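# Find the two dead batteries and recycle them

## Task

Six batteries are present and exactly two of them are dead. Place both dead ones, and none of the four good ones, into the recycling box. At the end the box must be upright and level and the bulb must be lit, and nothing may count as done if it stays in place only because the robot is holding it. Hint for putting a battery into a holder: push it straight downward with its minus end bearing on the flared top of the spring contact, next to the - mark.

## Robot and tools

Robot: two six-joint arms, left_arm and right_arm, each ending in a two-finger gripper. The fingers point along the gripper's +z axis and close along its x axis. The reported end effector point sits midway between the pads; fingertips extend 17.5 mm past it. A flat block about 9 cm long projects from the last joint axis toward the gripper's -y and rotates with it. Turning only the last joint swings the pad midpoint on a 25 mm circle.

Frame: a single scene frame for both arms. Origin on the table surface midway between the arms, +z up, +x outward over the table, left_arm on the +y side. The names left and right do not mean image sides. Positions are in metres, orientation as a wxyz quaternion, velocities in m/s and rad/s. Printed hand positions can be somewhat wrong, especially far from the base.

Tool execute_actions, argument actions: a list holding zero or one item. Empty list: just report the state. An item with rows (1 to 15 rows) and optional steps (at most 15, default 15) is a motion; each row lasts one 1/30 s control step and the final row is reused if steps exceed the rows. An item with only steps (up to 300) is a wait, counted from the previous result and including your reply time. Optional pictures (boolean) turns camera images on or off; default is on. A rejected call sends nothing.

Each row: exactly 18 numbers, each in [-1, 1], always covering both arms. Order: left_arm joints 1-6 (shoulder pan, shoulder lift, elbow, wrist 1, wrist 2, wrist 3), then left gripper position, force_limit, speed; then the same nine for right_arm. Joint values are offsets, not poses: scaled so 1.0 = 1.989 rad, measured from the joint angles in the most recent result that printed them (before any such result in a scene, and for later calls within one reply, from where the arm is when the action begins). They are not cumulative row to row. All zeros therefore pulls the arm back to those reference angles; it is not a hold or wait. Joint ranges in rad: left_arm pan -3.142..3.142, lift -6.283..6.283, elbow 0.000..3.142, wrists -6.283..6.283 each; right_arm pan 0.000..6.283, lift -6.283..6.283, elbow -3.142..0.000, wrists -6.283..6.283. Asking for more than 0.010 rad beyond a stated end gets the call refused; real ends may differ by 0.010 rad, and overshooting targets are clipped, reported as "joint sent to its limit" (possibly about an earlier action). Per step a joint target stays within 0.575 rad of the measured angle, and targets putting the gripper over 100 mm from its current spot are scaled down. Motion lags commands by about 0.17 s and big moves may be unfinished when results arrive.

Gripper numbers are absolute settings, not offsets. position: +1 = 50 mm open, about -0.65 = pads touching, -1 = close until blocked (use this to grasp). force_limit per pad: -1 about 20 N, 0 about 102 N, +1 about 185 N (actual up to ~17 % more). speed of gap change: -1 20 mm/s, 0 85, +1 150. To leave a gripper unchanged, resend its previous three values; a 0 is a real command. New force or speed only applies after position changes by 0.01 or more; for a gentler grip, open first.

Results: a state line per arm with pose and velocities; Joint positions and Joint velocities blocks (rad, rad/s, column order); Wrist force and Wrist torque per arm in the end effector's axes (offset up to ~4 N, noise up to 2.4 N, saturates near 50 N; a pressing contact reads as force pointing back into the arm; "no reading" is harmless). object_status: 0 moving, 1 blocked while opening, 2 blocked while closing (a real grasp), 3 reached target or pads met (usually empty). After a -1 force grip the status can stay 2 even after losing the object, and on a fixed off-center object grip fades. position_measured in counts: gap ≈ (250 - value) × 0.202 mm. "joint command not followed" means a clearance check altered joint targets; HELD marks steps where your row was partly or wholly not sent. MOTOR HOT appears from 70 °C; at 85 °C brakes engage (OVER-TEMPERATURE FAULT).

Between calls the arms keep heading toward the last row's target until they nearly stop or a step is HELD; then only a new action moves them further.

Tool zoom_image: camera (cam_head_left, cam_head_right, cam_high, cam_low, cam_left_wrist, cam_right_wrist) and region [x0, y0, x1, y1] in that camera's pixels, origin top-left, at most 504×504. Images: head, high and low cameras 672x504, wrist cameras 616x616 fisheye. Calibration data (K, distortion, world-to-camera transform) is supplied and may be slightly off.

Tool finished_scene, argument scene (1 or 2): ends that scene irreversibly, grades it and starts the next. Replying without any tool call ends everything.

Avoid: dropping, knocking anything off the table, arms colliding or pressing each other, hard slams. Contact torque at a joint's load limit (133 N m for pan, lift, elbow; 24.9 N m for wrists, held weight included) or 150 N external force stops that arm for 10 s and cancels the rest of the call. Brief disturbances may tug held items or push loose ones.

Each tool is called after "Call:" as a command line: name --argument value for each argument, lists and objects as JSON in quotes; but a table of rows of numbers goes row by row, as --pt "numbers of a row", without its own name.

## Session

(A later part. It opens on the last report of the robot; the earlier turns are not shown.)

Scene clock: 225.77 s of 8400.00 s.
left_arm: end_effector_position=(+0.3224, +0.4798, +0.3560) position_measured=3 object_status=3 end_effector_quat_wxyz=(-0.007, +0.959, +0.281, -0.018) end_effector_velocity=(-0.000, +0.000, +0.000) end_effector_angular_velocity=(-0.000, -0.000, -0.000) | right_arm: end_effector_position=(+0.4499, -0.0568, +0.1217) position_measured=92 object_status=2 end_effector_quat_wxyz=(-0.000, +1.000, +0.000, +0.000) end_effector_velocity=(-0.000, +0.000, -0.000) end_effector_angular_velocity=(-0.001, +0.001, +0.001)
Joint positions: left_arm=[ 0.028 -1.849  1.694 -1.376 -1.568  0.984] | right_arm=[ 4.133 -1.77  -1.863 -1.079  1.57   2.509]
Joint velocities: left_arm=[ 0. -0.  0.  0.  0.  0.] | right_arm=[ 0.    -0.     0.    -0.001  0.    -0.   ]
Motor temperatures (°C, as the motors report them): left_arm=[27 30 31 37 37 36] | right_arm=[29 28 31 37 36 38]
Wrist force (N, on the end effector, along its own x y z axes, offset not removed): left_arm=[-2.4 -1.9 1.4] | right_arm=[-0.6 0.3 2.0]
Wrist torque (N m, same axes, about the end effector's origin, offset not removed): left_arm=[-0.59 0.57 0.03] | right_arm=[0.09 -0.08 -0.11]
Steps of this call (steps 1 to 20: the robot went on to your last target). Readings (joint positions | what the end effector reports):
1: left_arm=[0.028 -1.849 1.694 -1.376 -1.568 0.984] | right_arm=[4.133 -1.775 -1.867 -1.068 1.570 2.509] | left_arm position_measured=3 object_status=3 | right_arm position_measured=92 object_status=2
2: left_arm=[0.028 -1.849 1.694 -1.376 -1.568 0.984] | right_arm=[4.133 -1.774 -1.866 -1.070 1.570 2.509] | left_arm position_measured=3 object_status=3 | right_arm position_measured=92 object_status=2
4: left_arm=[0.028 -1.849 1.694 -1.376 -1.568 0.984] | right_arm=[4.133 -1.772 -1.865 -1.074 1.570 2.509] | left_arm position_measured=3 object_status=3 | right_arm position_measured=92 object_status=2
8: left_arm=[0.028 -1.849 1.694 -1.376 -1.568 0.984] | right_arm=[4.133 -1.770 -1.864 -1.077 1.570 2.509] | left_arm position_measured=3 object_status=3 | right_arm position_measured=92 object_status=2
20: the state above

Δ: −.3655, .1332, −.1303, −.0033, 0, −.3643.

Call:
execute_actions --actions '[{"rows":[[0,0,0,0,0,0,1,0,0,-0.1838,0.067,-0.0655,-0.0017,0,-0.1832,-1,-0.3,-0.3]],"steps":15}]' --pictures false

Call:
execute_actions --actions '[{"steps":30}]'

Call:
zoom_image --camera "cam_right_wrist" --region '[200,130,420,300]'

Scene clock: 229.07 s of 8400.00 s.
left_arm: end_effector_position=(+0.3224, +0.4798, +0.3560) position_measured=3 object_status=3 end_effector_quat_wxyz=(-0.007, +0.959, +0.281, -0.018) end_effector_velocity=(-0.000, +0.000, -0.000) end_effector_angular_velocity=(+0.000, +0.000, +0.002) | right_arm: end_effector_position=(+0.4986, -0.2427, +0.1297) position_measured=92 object_status=2 end_effector_quat_wxyz=(+0.000, +1.000, -0.000, +0.000) end_effector_velocity=(+0.014, -0.150, +0.004) end_effector_angular_velocity=(+0.001, -0.001, -0.002)
Joint positions: left_arm=[ 0.028 -1.849  1.694 -1.376 -1.568  0.984] | right_arm=[ 3.799 -1.647 -1.983 -1.082  1.57   2.177]
Joint velocities: left_arm=[ 0.     0.     0.     0.    -0.    -0.002] | right_arm=[-0.274  0.089 -0.087 -0.     0.    -0.272]
Motor temperatures (°C, as the motors report them): left_arm=[27 30 31 37 37 36] | right_arm=[29 28 31 37 36 38]
Wrist force (N, on the end effector, along its own x y z axes, offset not removed): left_arm=[-2.3 1.6 1.5] | right_arm=[0.2 2.9 2.6]
Wrist torque (N m, same axes, about the end effector's origin, offset not removed): left_arm=[0.13 0.51 0.09] | right_arm=[0.46 -0.18 -0.11]
Steps of this call (steps 1 to 15: the robot went on to your last target; steps 16 to 84: nothing new was sent; steps 85 to 99: all 15 steps of this action). Readings (joint positions | what the end effector reports):
85: left_arm=[0.028 -1.849 1.694 -1.376 -1.568 0.984] | right_arm=[4.132 -1.769 -1.863 -1.079 1.570 2.509] | left_arm position_measured=3 object_status=3 | right_arm position_measured=92 object_status=2
86: left_arm=[0.028 -1.849 1.694 -1.376 -1.568 0.984] | right_arm=[4.127 -1.764 -1.868 -1.079 1.570 2.503] | left_arm position_measured=3 object_status=3 | right_arm position_measured=92 object_status=2
88: left_arm=[0.028 -1.849 1.694 -1.376 -1.568 0.984] | right_arm=[4.076 -1.741 -1.890 -1.080 1.570 2.453] | left_arm position_measured=3 object_status=3 | right_arm position_measured=92 object_status=2
92: left_arm=[0.028 -1.849 1.694 -1.376 -1.568 0.984] | right_arm=[3.956 -1.700 -1.931 -1.081 1.570 2.333] | left_arm position_measured=3 object_status=3 | right_arm position_measured=92 object_status=2
99: the state above

Scene clock: 230.07 s of 8400.00 s.
left_arm: end_effector_position=(+0.3224, +0.4798, +0.3560) position_measured=3 object_status=3 end_effector_quat_wxyz=(-0.007, +0.959, +0.281, -0.018) end_effector_velocity=(+0.000, -0.000, +0.000) end_effector_angular_velocity=(+0.000, -0.001, -0.000) | right_arm: end_effector_position=(+0.4999, -0.2603, +0.1301) position_measured=92 object_status=2 end_effector_quat_wxyz=(+0.000, +1.000, -0.001, +0.000) end_effector_velocity=(+0.000, +0.000, +0.000) end_effector_angular_velocity=(+0.001, -0.001, +0.000)
Joint positions: left_arm=[ 0.028 -1.849  1.694 -1.376 -1.568  0.984] | right_arm=[ 3.767 -1.636 -1.993 -1.082  1.57   2.145]
Joint velocities: left_arm=[-0. -0. -0.  0.  0.  0.] | right_arm=[ 0.     0.    -0.     0.001 -0.    -0.   ]
Motor temperatures (°C, as the motors report them): left_arm=[27 30 31 37 37 36] | right_arm=[29 28 31 37 36 38]
Wrist force (N, on the end effector, along its own x y z axes, offset not removed): left_arm=[-4.7 -1.2 2.5] | right_arm=[1.5 -1.0 4.1]
Wrist torque (N m, same axes, about the end effector's origin, offset not removed): left_arm=[-0.51 1.05 0.14] | right_arm=[-0.04 -0.45 -0.09]
Steps of this call (steps 1 to 30: the robot went on to your last target). Readings (joint positions | what the end effector reports):
1: left_arm=[0.028 -1.849 1.694 -1.376 -1.568 0.984] | right_arm=[3.791 -1.644 -1.986 -1.082 1.570 2.169] | left_arm position_measured=3 object_status=3 | right_arm position_measured=92 object_status=2
2: left_arm=[0.028 -1.849 1.694 -1.376 -1.568 0.984] | right_arm=[3.785 -1.642 -1.987 -1.082 1.570 2.163] | left_arm position_measured=3 object_status=3 | right_arm position_measured=92 object_status=2
4: left_arm=[0.028 -1.849 1.694 -1.376 -1.568 0.984] | right_arm=[3.777 -1.640 -1.990 -1.082 1.570 2.155] | left_arm position_measured=3 object_status=3 | right_arm position_measured=92 object_status=2
8: left_arm=[0.028 -1.849 1.694 -1.376 -1.568 0.984] | right_arm=[3.770 -1.637 -1.992 -1.082 1.570 2.148] | left_arm position_measured=3 object_status=3 | right_arm position_measured=92 object_status=2
30: the state above
All arms were judged still, so your last target was given up. Only a new action makes them travel on or press farther. Fingers that are still opening or closing keep moving.
camera_calibration (this result's frames):
cam_left_wrist: T_world_to_cam=[[0.831166, 0.555578, -0.0222545, -0.532721], [0.543744, -0.803793, 0.241368, 0.128237], [0.116211, -0.212718, -0.970178, 0.557878], [0, 0, 0, 1]] pos_world=[0.30822, 0.517715, 0.498433]
cam_right_wrist: T_world_to_cam=[[0.997624, -0.0440884, 0.0529471, -0.523656], [-0.0585837, -0.947265, 0.31505, -0.264072], [0.0362648, -0.317403, -0.947597, 0.170309], [0, 0, 0, 1]] pos_world=[0.500765, -0.219177, 0.272306]

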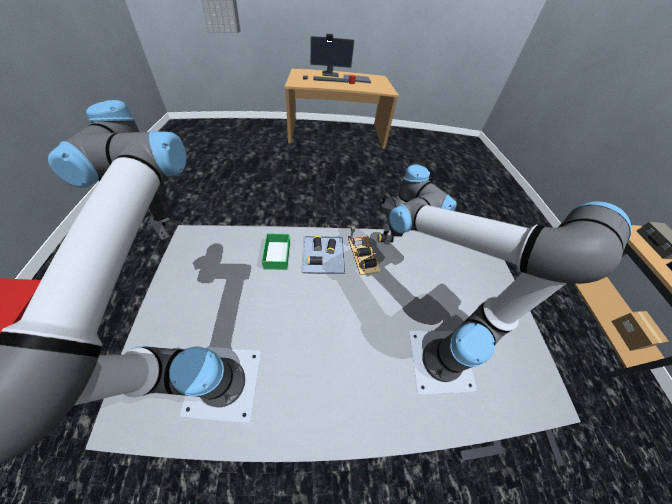

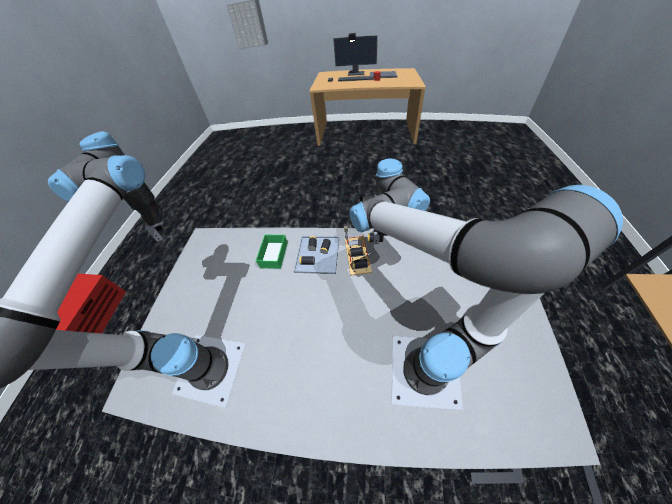

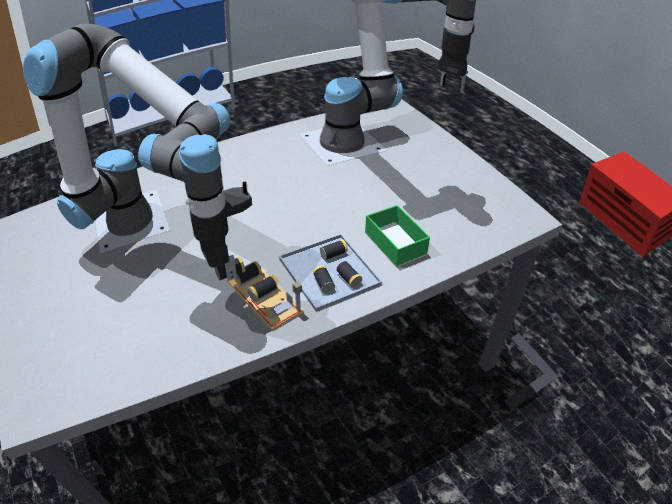

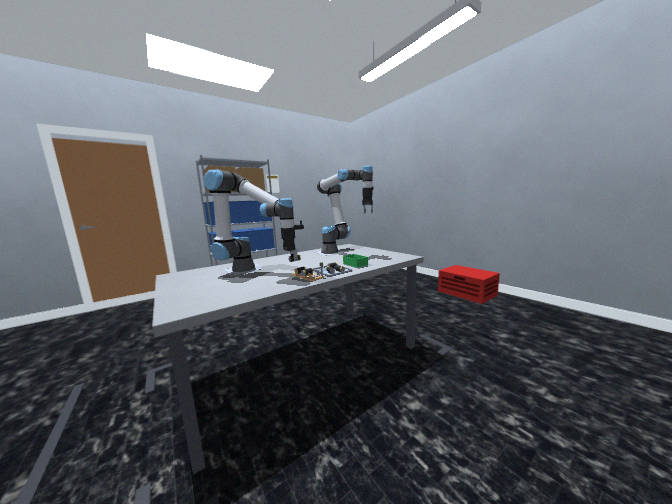

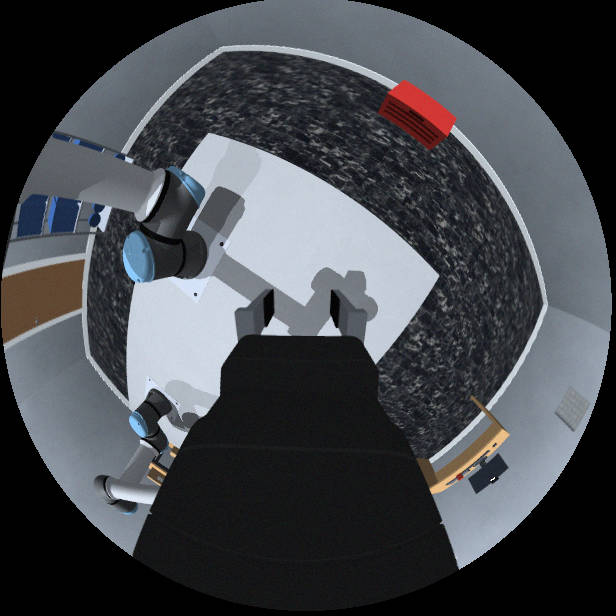

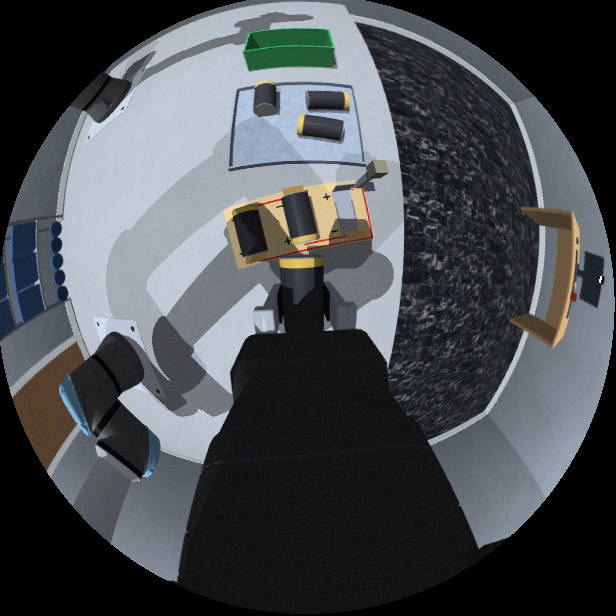

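Region (200, 130, 420, 300) of cam_right_wrist's 616x616 image, scaled by 2.291, with more detail than that image has; it fills the top 389 rows of this view, and the rest is white.

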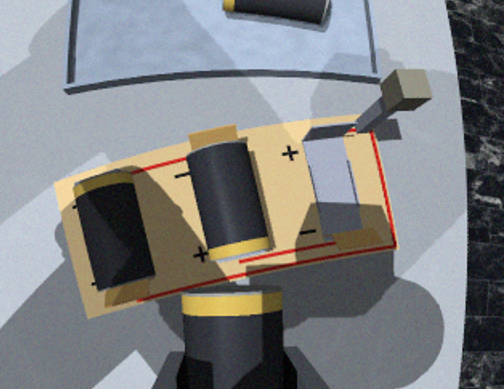

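Call:
execute_actions --actions '[{"rows":[[0,0,0,0,0,0,1,0,0,0.029,-0.1254,0.11,0.0146,0,-0.0619,-1,-0.3,-0.3]],"steps":15}]' --pictures false

Call:
execute_actions --actions '[{"steps":25}]'

Call:
zoom_image --camera "cam_right_wrist" --region '[170,220,390,340]'

Scene clock: 241.43 s of 8400.00 s.
left_arm: end_effector_position=(+0.3224, +0.4798, +0.3560) position_measured=3 object_status=3 end_effector_quat_wxyz=(-0.007, +0.959, +0.281, -0.018) end_effector_velocity=(+0.000, -0.000, -0.000) end_effector_angular_velocity=(-0.000, +0.001, -0.002) | right_arm: end_effector_position=(+0.5632, -0.1789, +0.1011) position_measured=92 object_status=2 end_effector_quat_wxyz=(+0.000, +0.996, +0.087, -0.000) end_effector_velocity=(+0.017, +0.022, -0.014) end_effector_angular_velocity=(-0.002, +0.003, +0.043)
Joint positions: left_arm=[ 0.028 -1.849  1.694 -1.376 -1.568  0.984] | right_arm=[ 3.823 -1.877 -1.782 -1.054  1.57   2.025]
Joint velocities: left_arm=[-0.     0.001  0.    -0.    -0.     0.001] | right_arm=[ 0.013 -0.072  0.061  0.008  0.    -0.03 ]
Motor temperatures (°C, as the motors report them): left_arm=[27 30 31 37 37 36] | right_arm=[29 28 31 37 36 38]
Wrist force (N, on the end effector, along its own x y z axes, offset not removed): left_arm=[-0.5 -0.7 0.1] | right_arm=[0.5 -0.9 3.4]
Wrist torque (N m, same axes, about the end effector's origin, offset not removed): left_arm=[-0.15 0.32 0.09] | right_arm=[-0.05 -0.19 -0.17]
Steps of this call (steps 1 to 90: nothing new was sent; then 7.87 s passed at rest; steps 91 to 105: all 15 steps of this action). Readings (joint positions | what the end effector reports):
91: left_arm=[0.028 -1.849 1.694 -1.376 -1.568 0.984] | right_arm=[3.767 -1.637 -1.993 -1.082 1.570 2.144] | left_arm position_measured=3 object_status=3 | right_arm position_measured=92 object_status=2
92: left_arm=[0.028 -1.849 1.694 -1.376 -1.568 0.984] | right_arm=[3.772 -1.642 -1.988 -1.080 1.570 2.139] | left_arm position_measured=3 object_status=3 | right_arm position_measured=92 object_status=2
94: left_arm=[0.028 -1.849 1.694 -1.376 -1.568 0.984] | right_arm=[3.791 -1.699 -1.934 -1.070 1.570 2.101] | left_arm position_measured=3 object_status=3 | right_arm position_measured=92 object_status=2
98: left_arm=[0.028 -1.849 1.694 -1.376 -1.568 0.984] | right_arm=[3.814 -1.823 -1.827 -1.059 1.570 2.048] | left_arm position_measured=3 object_status=3 | right_arm position_measured=92 object_status=2
105: the state above

Scene clock: 242.27 s of 8400.00 s.
left_arm: end_effector_position=(+0.3224, +0.4798, +0.3560) position_measured=3 object_status=3 end_effector_quat_wxyz=(-0.007, +0.959, +0.281, -0.018) end_effector_velocity=(-0.000, +0.000, +0.000) end_effector_angular_velocity=(-0.000, -0.000, -0.000) | right_arm: end_effector_position=(+0.5651, -0.1763, +0.0994) position_measured=92 object_status=2 end_effector_quat_wxyz=(+0.000, +0.996, +0.090, -0.000) end_effector_velocity=(+0.000, +0.001, +0.000) end_effector_angular_velocity=(+0.000, -0.001, +0.001)
Joint positions: left_arm=[ 0.028 -1.849  1.694 -1.376 -1.568  0.984] | right_arm=[ 3.825 -1.886 -1.774 -1.053  1.57   2.022]
Joint velocities: left_arm=[ 0.001 -0.001 -0.     0.    -0.     0.001] | right_arm=[ 0.001 -0.     0.     0.001 -0.     0.   ]
Motor temperatures (°C, as the motors report them): left_arm=[27 30 31 37 37 36] | right_arm=[29 28 31 37 36 38]
Wrist force (N, on the end effector, along its own x y z axes, offset not removed): left_arm=[-3.4 -0.9 1.7] | right_arm=[-0.3 -1.1 2.7]
Wrist torque (N m, same axes, about the end effector's origin, offset not removed): left_arm=[-0.40 0.82 0.16] | right_arm=[-0.03 -0.17 -0.13]
Steps of this call (steps 1 to 15: the robot went on to your last target; steps 16 to 25: nothing new was sent). Readings (joint positions | what the end effector reports):
1: left_arm=[0.028 -1.849 1.694 -1.376 -1.568 0.984] | right_arm=[3.824 -1.879 -1.780 -1.054 1.570 2.024] | left_arm position_measured=3 object_status=3 | right_arm position_measured=92 object_status=2
2: left_arm=[0.028 -1.849 1.694 -1.376 -1.568 0.984] | right_arm=[3.824 -1.881 -1.778 -1.054 1.570 2.024] | left_arm position_measured=3 object_status=3 | right_arm position_measured=92 object_status=2
4: left_arm=[0.028 -1.849 1.694 -1.376 -1.568 0.984] | right_arm=[3.824 -1.883 -1.777 -1.054 1.570 2.023] | left_arm position_measured=3 object_status=3 | right_arm position_measured=92 object_status=2
8: left_arm=[0.028 -1.849 1.694 -1.376 -1.568 0.984] | right_arm=[3.825 -1.885 -1.775 -1.053 1.570 2.022] | left_arm position_measured=3 object_status=3 | right_arm position_measured=92 object_status=2
25: the state above
All arms were judged still, so your last target was given up. Only a new action makes them travel on or press farther. Fingers that are still opening or closing keep moving.
camera_calibration (this result's frames):
cam_left_wrist: T_world_to_cam=[[0.831166, 0.555579, -0.0222543, -0.532721], [0.543744, -0.803793, 0.241369, 0.128236], [0.116211, -0.212718, -0.970178, 0.557878], [0, 0, 0, 1]] pos_world=[0.30822, 0.517715, 0.498433]
cam_right_wrist: T_world_to_cam=[[0.989362, 0.136037, 0.0515372, -0.546784], [0.113078, -0.942046, 0.315853, -0.267165], [0.0915182, -0.306665, -0.947407, 0.136179], [0, 0, 0, 1]] pos_world=[0.558715, -0.135537, 0.241582]

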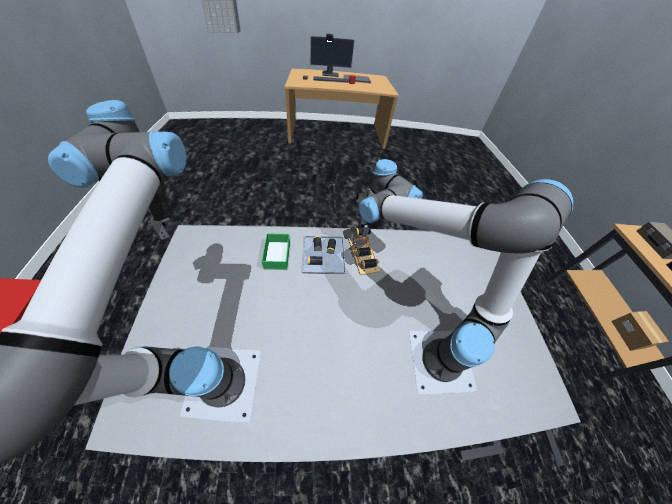

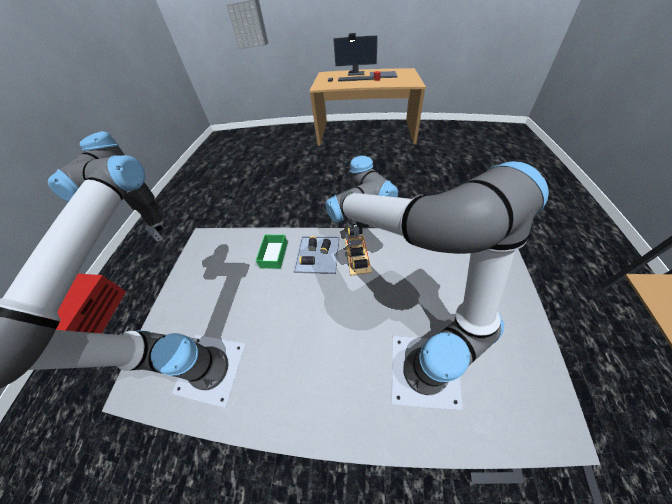

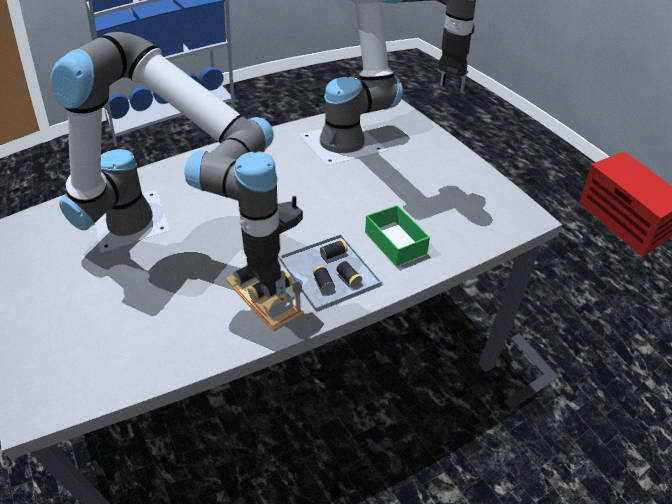

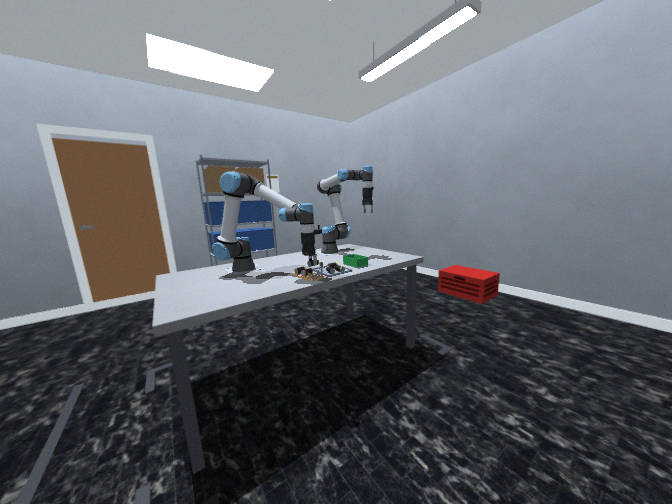

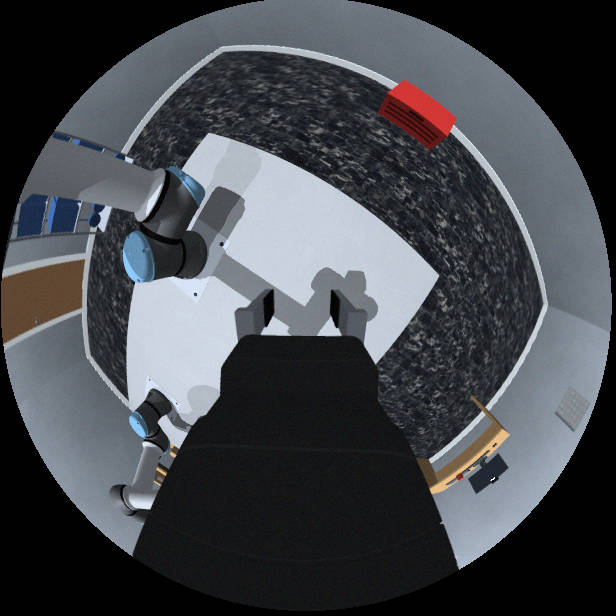

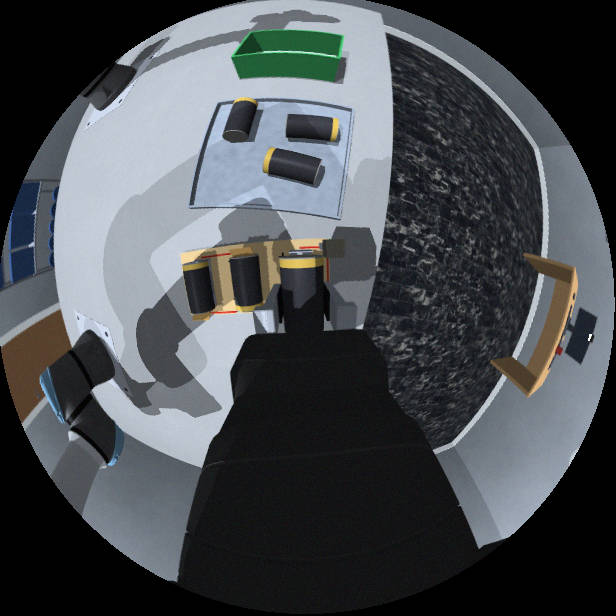

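Region (170, 220, 390, 340) of cam_right_wrist's 616x616 image, scaled by 2.291, with more detail than that image has; it fills the top 275 rows of this view, and the rest is white.

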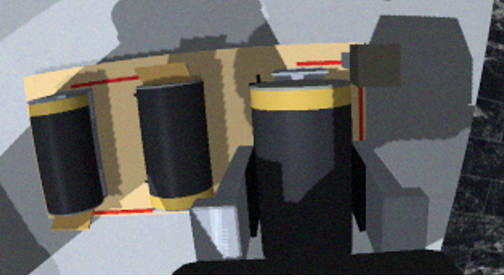

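Call:
execute_actions --actions '[{"rows":[[0,0,0,0,0,0,1,0,0,0,-0.026,-0.0217,0.0477,0,0,-1,-0.3,-0.3]],"steps":15}]' --pictures false

Call:
execute_actions --actions '[{"steps":15}]'

Call:
zoom_image --camera "cam_right_wrist" --region '[170,220,390,340]'

Scene clock: 246.37 s of 8400.00 s.
left_arm: end_effector_position=(+0.3224, +0.4798, +0.3560) position_measured=3 object_status=3 end_effector_quat_wxyz=(-0.007, +0.959, +0.281, -0.018) end_effector_velocity=(-0.000, +0.000, +0.000) end_effector_angular_velocity=(-0.000, -0.000, +0.001) | right_arm: end_effector_position=(+0.5657, -0.1759, +0.0616) position_measured=92 object_status=2 end_effector_quat_wxyz=(+0.001, +0.996, +0.090, -0.000) end_effector_velocity=(+0.000, +0.001, -0.008) end_effector_angular_velocity=(+0.001, -0.002, +0.000)
Joint positions: left_arm=[ 0.028 -1.849  1.694 -1.376 -1.568  0.984] | right_arm=[ 3.825 -1.936 -1.817 -0.961  1.57   2.022]
Joint velocities: left_arm=[ 0.001 -0.001  0.     0.    -0.    -0.   ] | right_arm=[ 0.001 -0.01  -0.009  0.022 -0.     0.   ]
Motor temperatures (°C, as the motors report them): left_arm=[27 30 31 37 37 36] | right_arm=[29 28 31 37 36 38]
Wrist force (N, on the end effector, along its own x y z axes, offset not removed): left_arm=[-0.3 -0.5 2.5] | right_arm=[-0.8 1.4 3.3]
Wrist torque (N m, same axes, about the end effector's origin, offset not removed): left_arm=[-0.23 0.16 0.14] | right_arm=[0.11 -0.08 -0.11]
Steps of this call (steps 1 to 90: nothing new was sent; then 0.60 s passed at rest; steps 91 to 105: all 15 steps of this action). Readings (joint positions | what the end effector reports):
91: left_arm=[0.028 -1.849 1.694 -1.376 -1.568 0.984] | right_arm=[3.825 -1.886 -1.775 -1.053 1.570 2.022] | left_arm position_measured=3 object_status=3 | right_arm position_measured=92 object_status=2
92: left_arm=[0.028 -1.849 1.694 -1.376 -1.568 0.984] | right_arm=[3.825 -1.891 -1.779 -1.047 1.570 2.022] | left_arm position_measured=3 object_status=3 | right_arm position_measured=92 object_status=2
94: left_arm=[0.028 -1.849 1.694 -1.376 -1.568 0.984] | right_arm=[3.825 -1.909 -1.794 -1.015 1.570 2.022] | left_arm position_measured=3 object_status=3 | right_arm position_measured=92 object_status=2
98: left_arm=[0.028 -1.849 1.694 -1.376 -1.568 0.984] | right_arm=[3.825 -1.928 -1.810 -0.977 1.570 2.022] | left_arm position_measured=3 object_status=3 | right_arm position_measured=92 object_status=2
105: the state above

Scene clock: 246.87 s of 8400.00 s.
left_arm: end_effector_position=(+0.3224, +0.4798, +0.3560) position_measured=3 object_status=3 end_effector_quat_wxyz=(-0.007, +0.959, +0.281, -0.018) end_effector_velocity=(+0.000, -0.000, -0.000) end_effector_angular_velocity=(+0.000, +0.000, +0.000) | right_arm: end_effector_position=(+0.5657, -0.1759, +0.0607) position_measured=92 object_status=2 end_effector_quat_wxyz=(+0.000, +0.996, +0.090, -0.000) end_effector_velocity=(-0.000, -0.000, -0.001) end_effector_angular_velocity=(-0.001, +0.001, +0.000)
Joint positions: left_arm=[ 0.028 -1.849  1.694 -1.376 -1.568  0.984] | right_arm=[ 3.825 -1.937 -1.818 -0.959  1.57   2.022]
Joint velocities: left_arm=[-0.  0.  0. -0. -0. -0.] | right_arm=[ 0.    -0.001 -0.     0.    -0.    -0.   ]
Motor temperatures (°C, as the motors report them): left_arm=[27 30 31 37 37 36] | right_arm=[29 28 31 37 36 38]
Wrist force (N, on the end effector, along its own x y z axes, offset not removed): left_arm=[-2.4 -0.3 -0.5] | right_arm=[-1.0 1.4 1.4]
Wrist torque (N m, same axes, about the end effector's origin, offset not removed): left_arm=[-0.31 0.68 0.20] | right_arm=[0.00 -0.05 -0.16]
Steps of this call (steps 1 to 15: the robot went on to your last target). Readings (joint positions | what the end effector reports):
1: left_arm=[0.028 -1.849 1.694 -1.376 -1.568 0.984] | right_arm=[3.825 -1.937 -1.817 -0.960 1.570 2.022] | left_arm position_measured=3 object_status=3 | right_arm position_measured=92 object_status=2
2: left_arm=[0.028 -1.849 1.694 -1.376 -1.568 0.984] | right_arm=[3.825 -1.937 -1.817 -0.960 1.570 2.022] | left_arm position_measured=3 object_status=3 | right_arm position_measured=92 object_status=2
4: left_arm=[0.028 -1.849 1.694 -1.376 -1.568 0.984] | right_arm=[3.825 -1.937 -1.817 -0.959 1.570 2.022] | left_arm position_measured=3 object_status=3 | right_arm position_measured=92 object_status=2
8: left_arm=[0.028 -1.849 1.694 -1.376 -1.568 0.984] | right_arm=[3.825 -1.937 -1.817 -0.959 1.570 2.022] | left_arm position_measured=3 object_status=3 | right_arm position_measured=92 object_status=2
15: the state above
All arms were judged still, so your last target was given up. Only a new action makes them travel on or press farther. Fingers that are still opening or closing keep moving.
camera_calibration (this result's frames):
cam_left_wrist: T_world_to_cam=[[0.831166, 0.555578, -0.0222545, -0.532721], [0.543744, -0.803793, 0.241369, 0.128237], [0.116211, -0.212718, -0.970178, 0.557878], [0, 0, 0, 1]] pos_world=[0.30822, 0.517715, 0.498433]
cam_right_wrist: T_world_to_cam=[[0.98936, 0.136051, 0.0515365, -0.545454], [0.113091, -0.942044, 0.315853, -0.254582], [0.0915218, -0.306664, -0.947407, 0.0995772], [0, 0, 0, 1]] pos_world=[0.559328, -0.135081, 0.202861]

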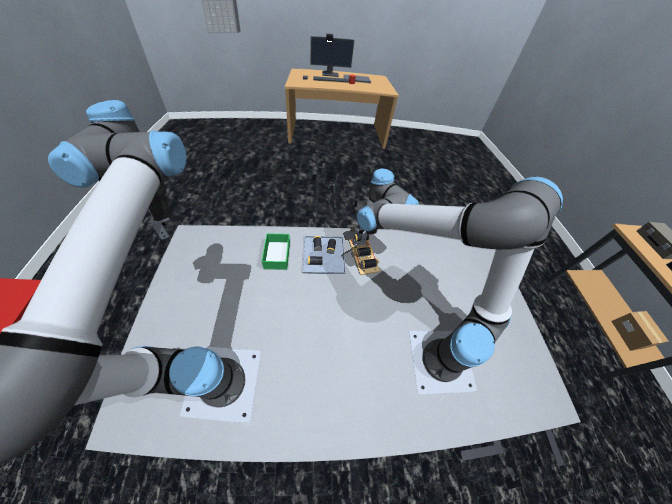

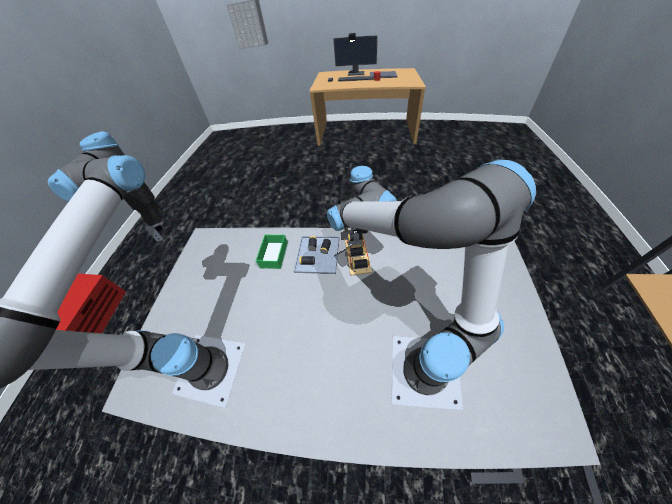

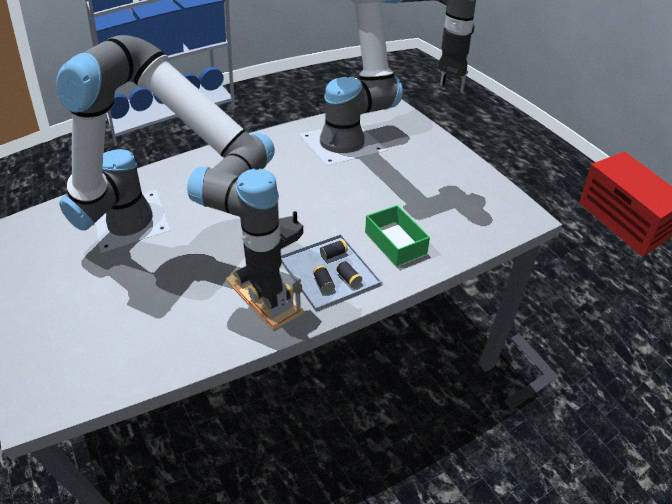

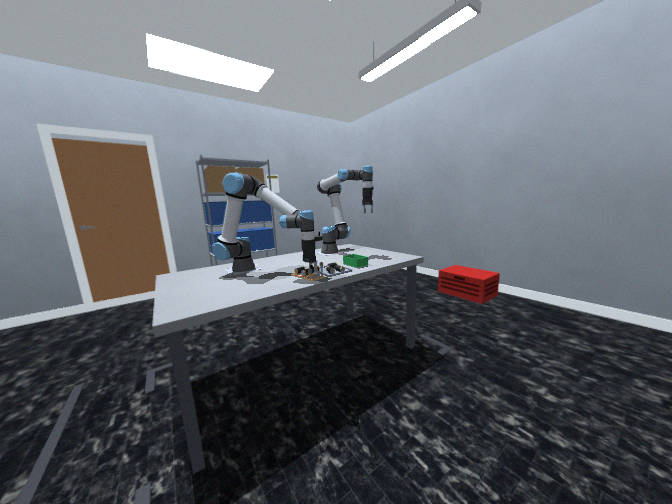

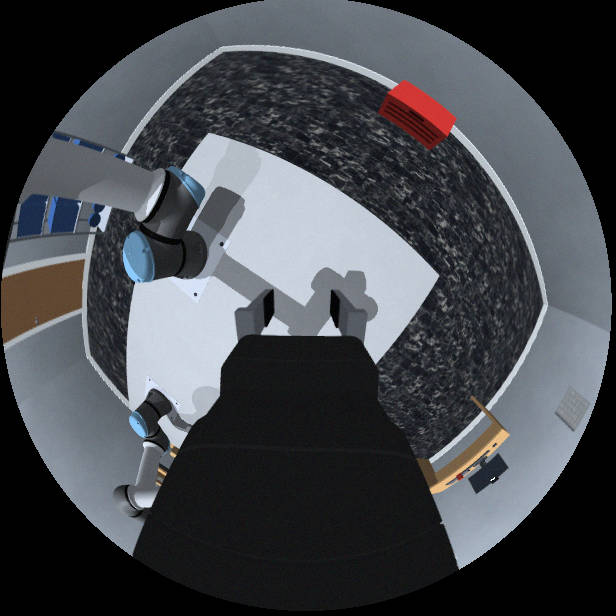

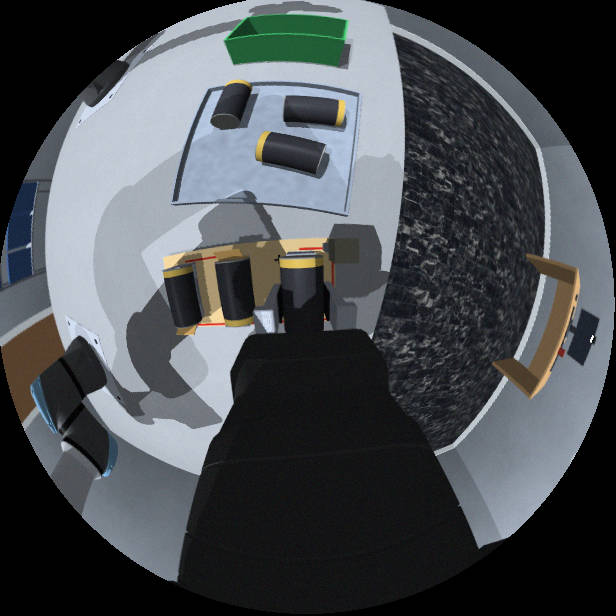

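Region (170, 220, 390, 340) of cam_right_wrist's 616x616 image, scaled by 2.291, with more detail than that image has; it fills the top 275 rows of this view, and the rest is white.

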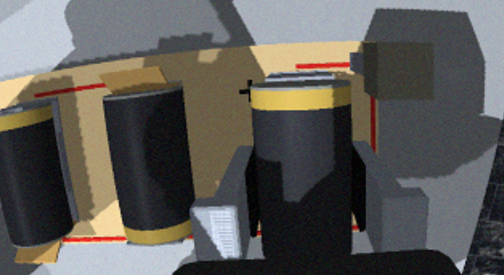

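Call:
execute_actions --actions '[{"rows":[[0,0,0,0,0,0,1,0,0,-0.0013,0,0,0,0,-0.0013,-1,-0.3,-0.3],[0,0,0,0,0,0,1,0,0,-0.0013,0,0,0,0,-0.0013,-1,-0.3,-0.3],[0,0,0,0,0,0,1,0,0,-0.0013,-0.002,-0.0015,0.0037,0,-0.0013,-1,-0.3,-0.3],[0,0,0,0,0,0,1,0,0,-0.0013,-0.0035,-0.0026,0.0062,0,-0.0013,-1,-0.3,-0.3],[0,0,0,0,0,0,1,0,0,-0.0013,-0.005,-0.0037,0.0089,0,-0.0013,-1,-0.3,-0.3],[0,0,0,0,0,0,1,0,0,-0.0013,-0.0065,-0.0048,0.0116,0,-0.0013,-1,-0.3,-0.3],[0,0,0,0,0,0,1,0,0,-0.0013,-0.008,-0.0059,0.0142,0,-0.0013,-1,-0.3,-0.3],[0,0,0,0,0,0,1,0,0,-0.0013,-0.0095,-0.007,0.0169,0,-0.0013,-1,-0.3,-0.3],[0,0,0,0,0,0,1,0,0,-0.0013,-0.011,-0.0081,0.0196,0,-0.0013,-1,-0.3,-0.3],[0,0,0,0,0,0,1,0,0,-0.0013,-0.0125,-0.0092,0.0222,0,-0.0013,-1,-0.3,-0.3],[0,0,0,0,0,0,1,0,0,-0.0013,-0.014,-0.0103,0.0249,0,-0.0013,-1,-0.3,-0.3],[0,0,0,0,0,0,1,0,0,-0.0013,-0.0155,-0.0114,0.0276,0,-0.0013,-1,-0.3,-0.3],[0,0,0,0,0,0,1,0,0,-0.0013,-0.017,-0.0125,0.0303,0,-0.0013,-1,-0.3,-0.3],[0,0,0,0,0,0,1,0,0,-0.0013,-0.0184,-0.0136,0.0328,0,-0.0013,-1,-0.3,-0.3]],"steps":15}]' --pictures false

Call:
execute_actions --actions '[{"steps":20}]' --pictures false

Scene clock: 257.33 s of 8400.00 s.
left_arm: end_effector_position=(+0.3224, +0.4798, +0.3560) position_measured=3 object_status=3 end_effector_quat_wxyz=(-0.007, +0.959, +0.281, -0.018) end_effector_velocity=(+0.000, -0.000, +0.000) end_effector_angular_velocity=(+0.000, +0.000, -0.000) | right_arm: end_effector_position=(+0.5663, -0.1772, +0.0423) position_measured=92 object_status=2 end_effector_quat_wxyz=(+0.000, +0.996, +0.090, +0.000) end_effector_velocity=(-0.002, -0.001, -0.056) end_effector_angular_velocity=(+0.001, -0.001, +0.001)
Joint positions: left_arm=[ 0.028 -1.849  1.694 -1.376 -1.568  0.984] | right_arm=[ 3.822 -1.964 -1.837 -0.912  1.57   2.019]
Joint velocities: left_arm=[-0.  0. -0.  0.  0.  0.] | right_arm=[ 0.    -0.08  -0.06   0.141 -0.    -0.001]
Motor temperatures (°C, as the motors report them): left_arm=[27 30 31 37 37 36] | right_arm=[29 28 31 37 36 38]
Wrist force (N, on the end effector, along its own x y z axes, offset not removed): left_arm=[-1.3 -0.9 -1.9] | right_arm=[-0.5 -0.7 3.3]
Wrist torque (N m, same axes, about the end effector's origin, offset not removed): left_arm=[-0.43 0.27 0.19] | right_arm=[0.13 -0.10 -0.07]
Steps of this call (steps 1 to 90: nothing new was sent; then 6.97 s passed at rest; steps 91 to 105: all 15 steps of this action). Readings (joint positions | what the end effector reports):
91: left_arm=[0.028 -1.849 1.694 -1.376 -1.568 0.984] | right_arm=[3.825 -1.937 -1.818 -0.958 1.570 2.022] | left_arm position_measured=3 object_status=3 | right_arm position_measured=92 object_status=2
92: left_arm=[0.028 -1.849 1.694 -1.376 -1.568 0.984] | right_arm=[3.824 -1.937 -1.818 -0.958 1.570 2.021] | left_arm position_measured=3 object_status=3 | right_arm position_measured=92 object_status=2
94: left_arm=[0.028 -1.849 1.694 -1.376 -1.568 0.984] | right_arm=[3.823 -1.938 -1.818 -0.957 1.570 2.020] | left_arm position_measured=3 object_status=3 | right_arm position_measured=92 object_status=2
98: left_arm=[0.028 -1.849 1.694 -1.376 -1.568 0.984] | right_arm=[3.823 -1.945 -1.823 -0.945 1.570 2.019] | left_arm position_measured=3 object_status=3 | right_arm position_measured=92 object_status=2
105: the state above

Scene clock: 258.00 s of 8400.00 s.
left_arm: end_effector_position=(+0.3224, +0.4798, +0.3560) position_measured=3 object_status=3 end_effector_quat_wxyz=(-0.007, +0.959, +0.281, -0.018) end_effector_velocity=(+0.000, -0.000, +0.000) end_effector_angular_velocity=(-0.000, -0.000, -0.001) | right_arm: end_effector_position=(+0.5662, -0.1774, +0.0352) position_measured=92 object_status=2 end_effector_quat_wxyz=(+0.000, +0.996, +0.090, +0.000) end_effector_velocity=(-0.000, -0.000, -0.001) end_effector_angular_velocity=(-0.000, +0.001, -0.000)
Joint positions: left_arm=[ 0.028 -1.849  1.694 -1.376 -1.568  0.984] | right_arm=[ 3.822 -1.974 -1.845 -0.893  1.57   2.019]
Joint velocities: left_arm=[-0.     0.    -0.    -0.    -0.     0.001] | right_arm=[ 0.    -0.001 -0.     0.     0.     0.   ]
Motor temperatures (°C, as the motors report them): left_arm=[27 30 31 37 37 36] | right_arm=[29 28 31 37 36 38]
Wrist force (N, on the end effector, along its own x y z axes, offset not removed): left_arm=[-1.8 -1.3 0.6] | right_arm=[-1.6 -0.6 -1.2]
Wrist torque (N m, same axes, about the end effector's origin, offset not removed): left_arm=[-0.59 0.45 0.03] | right_arm=[0.24 -0.14 0.00]
Steps of this call (steps 1 to 20: the robot went on to your last target). Readings (joint positions | what the end effector reports):
1: left_arm=[0.028 -1.849 1.694 -1.376 -1.568 0.984] | right_arm=[3.822 -1.966 -1.839 -0.907 1.570 2.019] | left_arm position_measured=3 object_status=3 | right_arm position_measured=92 object_status=2
2: left_arm=[0.028 -1.849 1.694 -1.376 -1.568 0.984] | right_arm=[3.822 -1.968 -1.840 -0.904 1.570 2.019] | left_arm position_measured=3 object_status=3 | right_arm position_measured=92 object_status=2
4: left_arm=[0.028 -1.849 1.694 -1.376 -1.568 0.984] | right_arm=[3.822 -1.971 -1.842 -0.899 1.570 2.019] | left_arm position_measured=3 object_status=3 | right_arm position_measured=92 object_status=2
8: left_arm=[0.028 -1.849 1.694 -1.376 -1.568 0.984] | right_arm=[3.822 -1.973 -1.844 -0.895 1.570 2.019] | left_arm position_measured=3 object_status=3 | right_arm position_measured=92 object_status=2
20: the state above

Call:
execute_actions --actions '[{"rows":[[0,0,0,0,0,0,1,0,0,0,0,0,0,0,0,1,-0.3,-0.3]],"steps":15}]'

Call:
zoom_image --camera "cam_right_wrist" --region '[140,220,400,350]'

Scene clock: 260.73 s of 8400.00 s.
left_arm: end_effector_position=(+0.3224, +0.4798, +0.3560) position_measured=3 object_status=3 end_effector_quat_wxyz=(-0.007, +0.959, +0.281, -0.018) end_effector_velocity=(+0.000, -0.000, +0.000) end_effector_angular_velocity=(+0.000, -0.000, +0.002) | right_arm: end_effector_position=(+0.5662, -0.1774, +0.0351) position_measured=3 object_status=0 end_effector_quat_wxyz=(+0.000, +0.996, +0.090, +0.000) end_effector_velocity=(-0.000, -0.000, -0.000) end_effector_angular_velocity=(-0.000, +0.001, -0.000)
Joint positions: left_arm=[ 0.028 -1.849  1.694 -1.376 -1.568  0.984] | right_arm=[ 3.822 -1.974 -1.845 -0.893  1.57   2.019]
Joint velocities: left_arm=[ 0.    -0.    -0.     0.    -0.    -0.002] | right_arm=[-0.    -0.    -0.    -0.001 -0.    -0.   ]
Motor temperatures (°C, as the motors report them): left_arm=[27 30 31 37 37 36] | right_arm=[29 28 31 37 36 38]
Wrist force (N, on the end effector, along its own x y z axes, offset not removed): left_arm=[-3.1 1.0 2.8] | right_arm=[0.0 0.9 1.3]
Wrist torque (N m, same axes, about the end effector's origin, offset not removed): left_arm=[-0.20 0.74 0.10] | right_arm=[0.21 -0.12 -0.14]
Steps of this call (steps 1 to 15: the robot went on to your last target; steps 16 to 67: nothing new was sent; steps 68 to 82: all 15 steps of this action). Readings (joint positions | what the end effector reports):
68: left_arm=[0.028 -1.849 1.694 -1.376 -1.568 0.984] | right_arm=[3.822 -1.974 -1.845 -0.893 1.570 2.019] | left_arm position_measured=3 object_status=3 | right_arm position_measured=88 object_status=0
69: left_arm=[0.028 -1.849 1.694 -1.376 -1.568 0.984] | right_arm=[3.822 -1.974 -1.845 -0.893 1.570 2.019] | left_arm position_measured=3 object_status=3 | right_arm position_measured=77 object_status=0
71: left_arm=[0.028 -1.849 1.694 -1.376 -1.568 0.984] | right_arm=[3.822 -1.974 -1.845 -0.893 1.570 2.019] | left_arm position_measured=3 object_status=3 | right_arm position_measured=55 object_status=0
75: left_arm=[0.028 -1.849 1.694 -1.376 -1.568 0.984] | right_arm=[3.822 -1.974 -1.845 -0.893 1.570 2.019] | left_arm position_measured=3 object_status=3 | right_arm position_measured=12 object_status=0
82: the state above
camera_calibration (this result's frames):
cam_left_wrist: T_world_to_cam=[[0.831166, 0.555579, -0.0222545, -0.532721], [0.543744, -0.803793, 0.241368, 0.128237], [0.116211, -0.212718, -0.970178, 0.557878], [0, 0, 0, 1]] pos_world=[0.30822, 0.517715, 0.498433]
cam_right_wrist: T_world_to_cam=[[0.989295, 0.136004, 0.0529014, -0.544396], [0.112696, -0.942332, 0.315134, -0.247758], [0.09271, -0.305798, -0.947572, 0.0742888], [0, 0, 0, 1]] pos_world=[0.559602, -0.136713, 0.17727]

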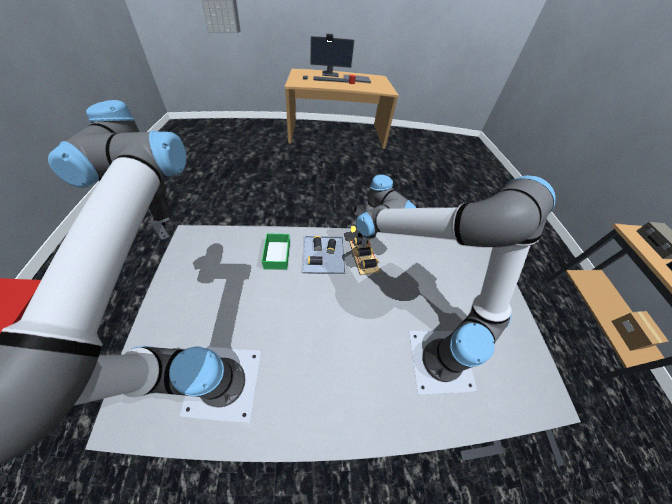

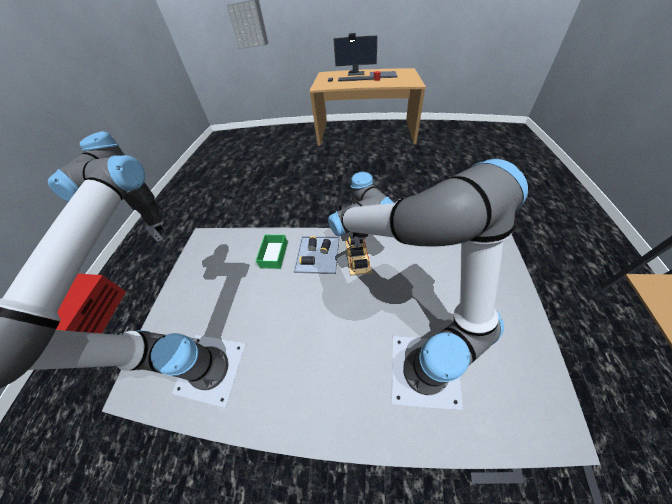

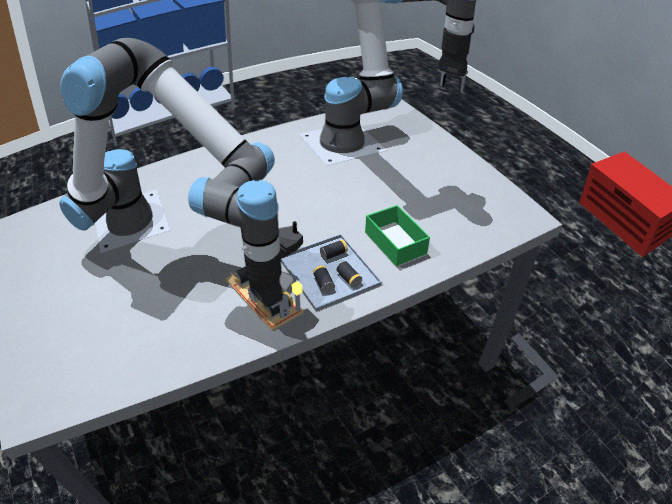

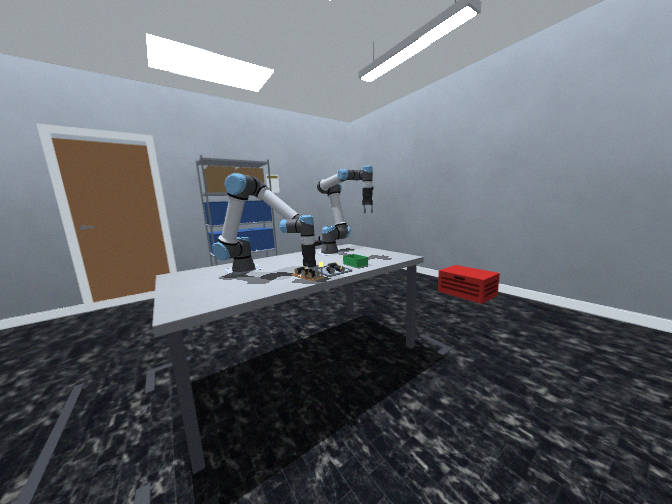

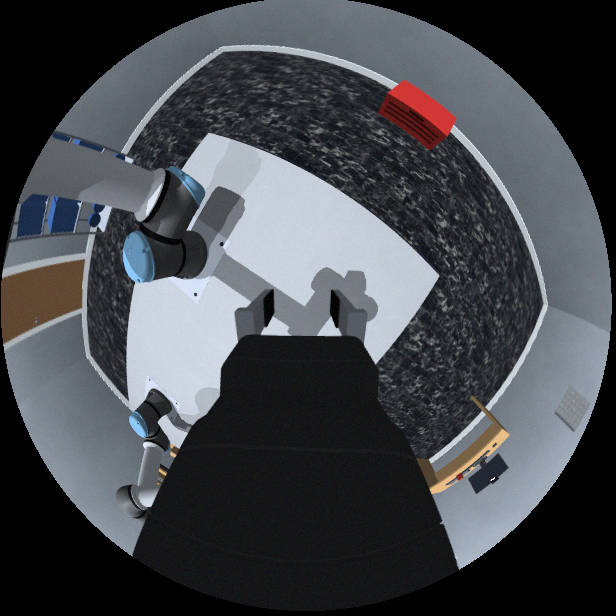

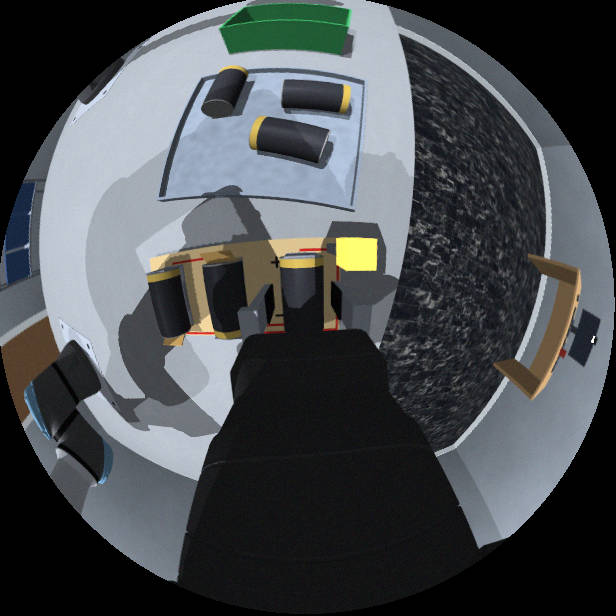

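Region (140, 220, 400, 350) of cam_right_wrist's 616x616 image, scaled by 1.938, with more detail than that image has.

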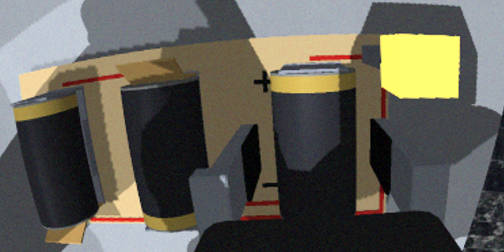

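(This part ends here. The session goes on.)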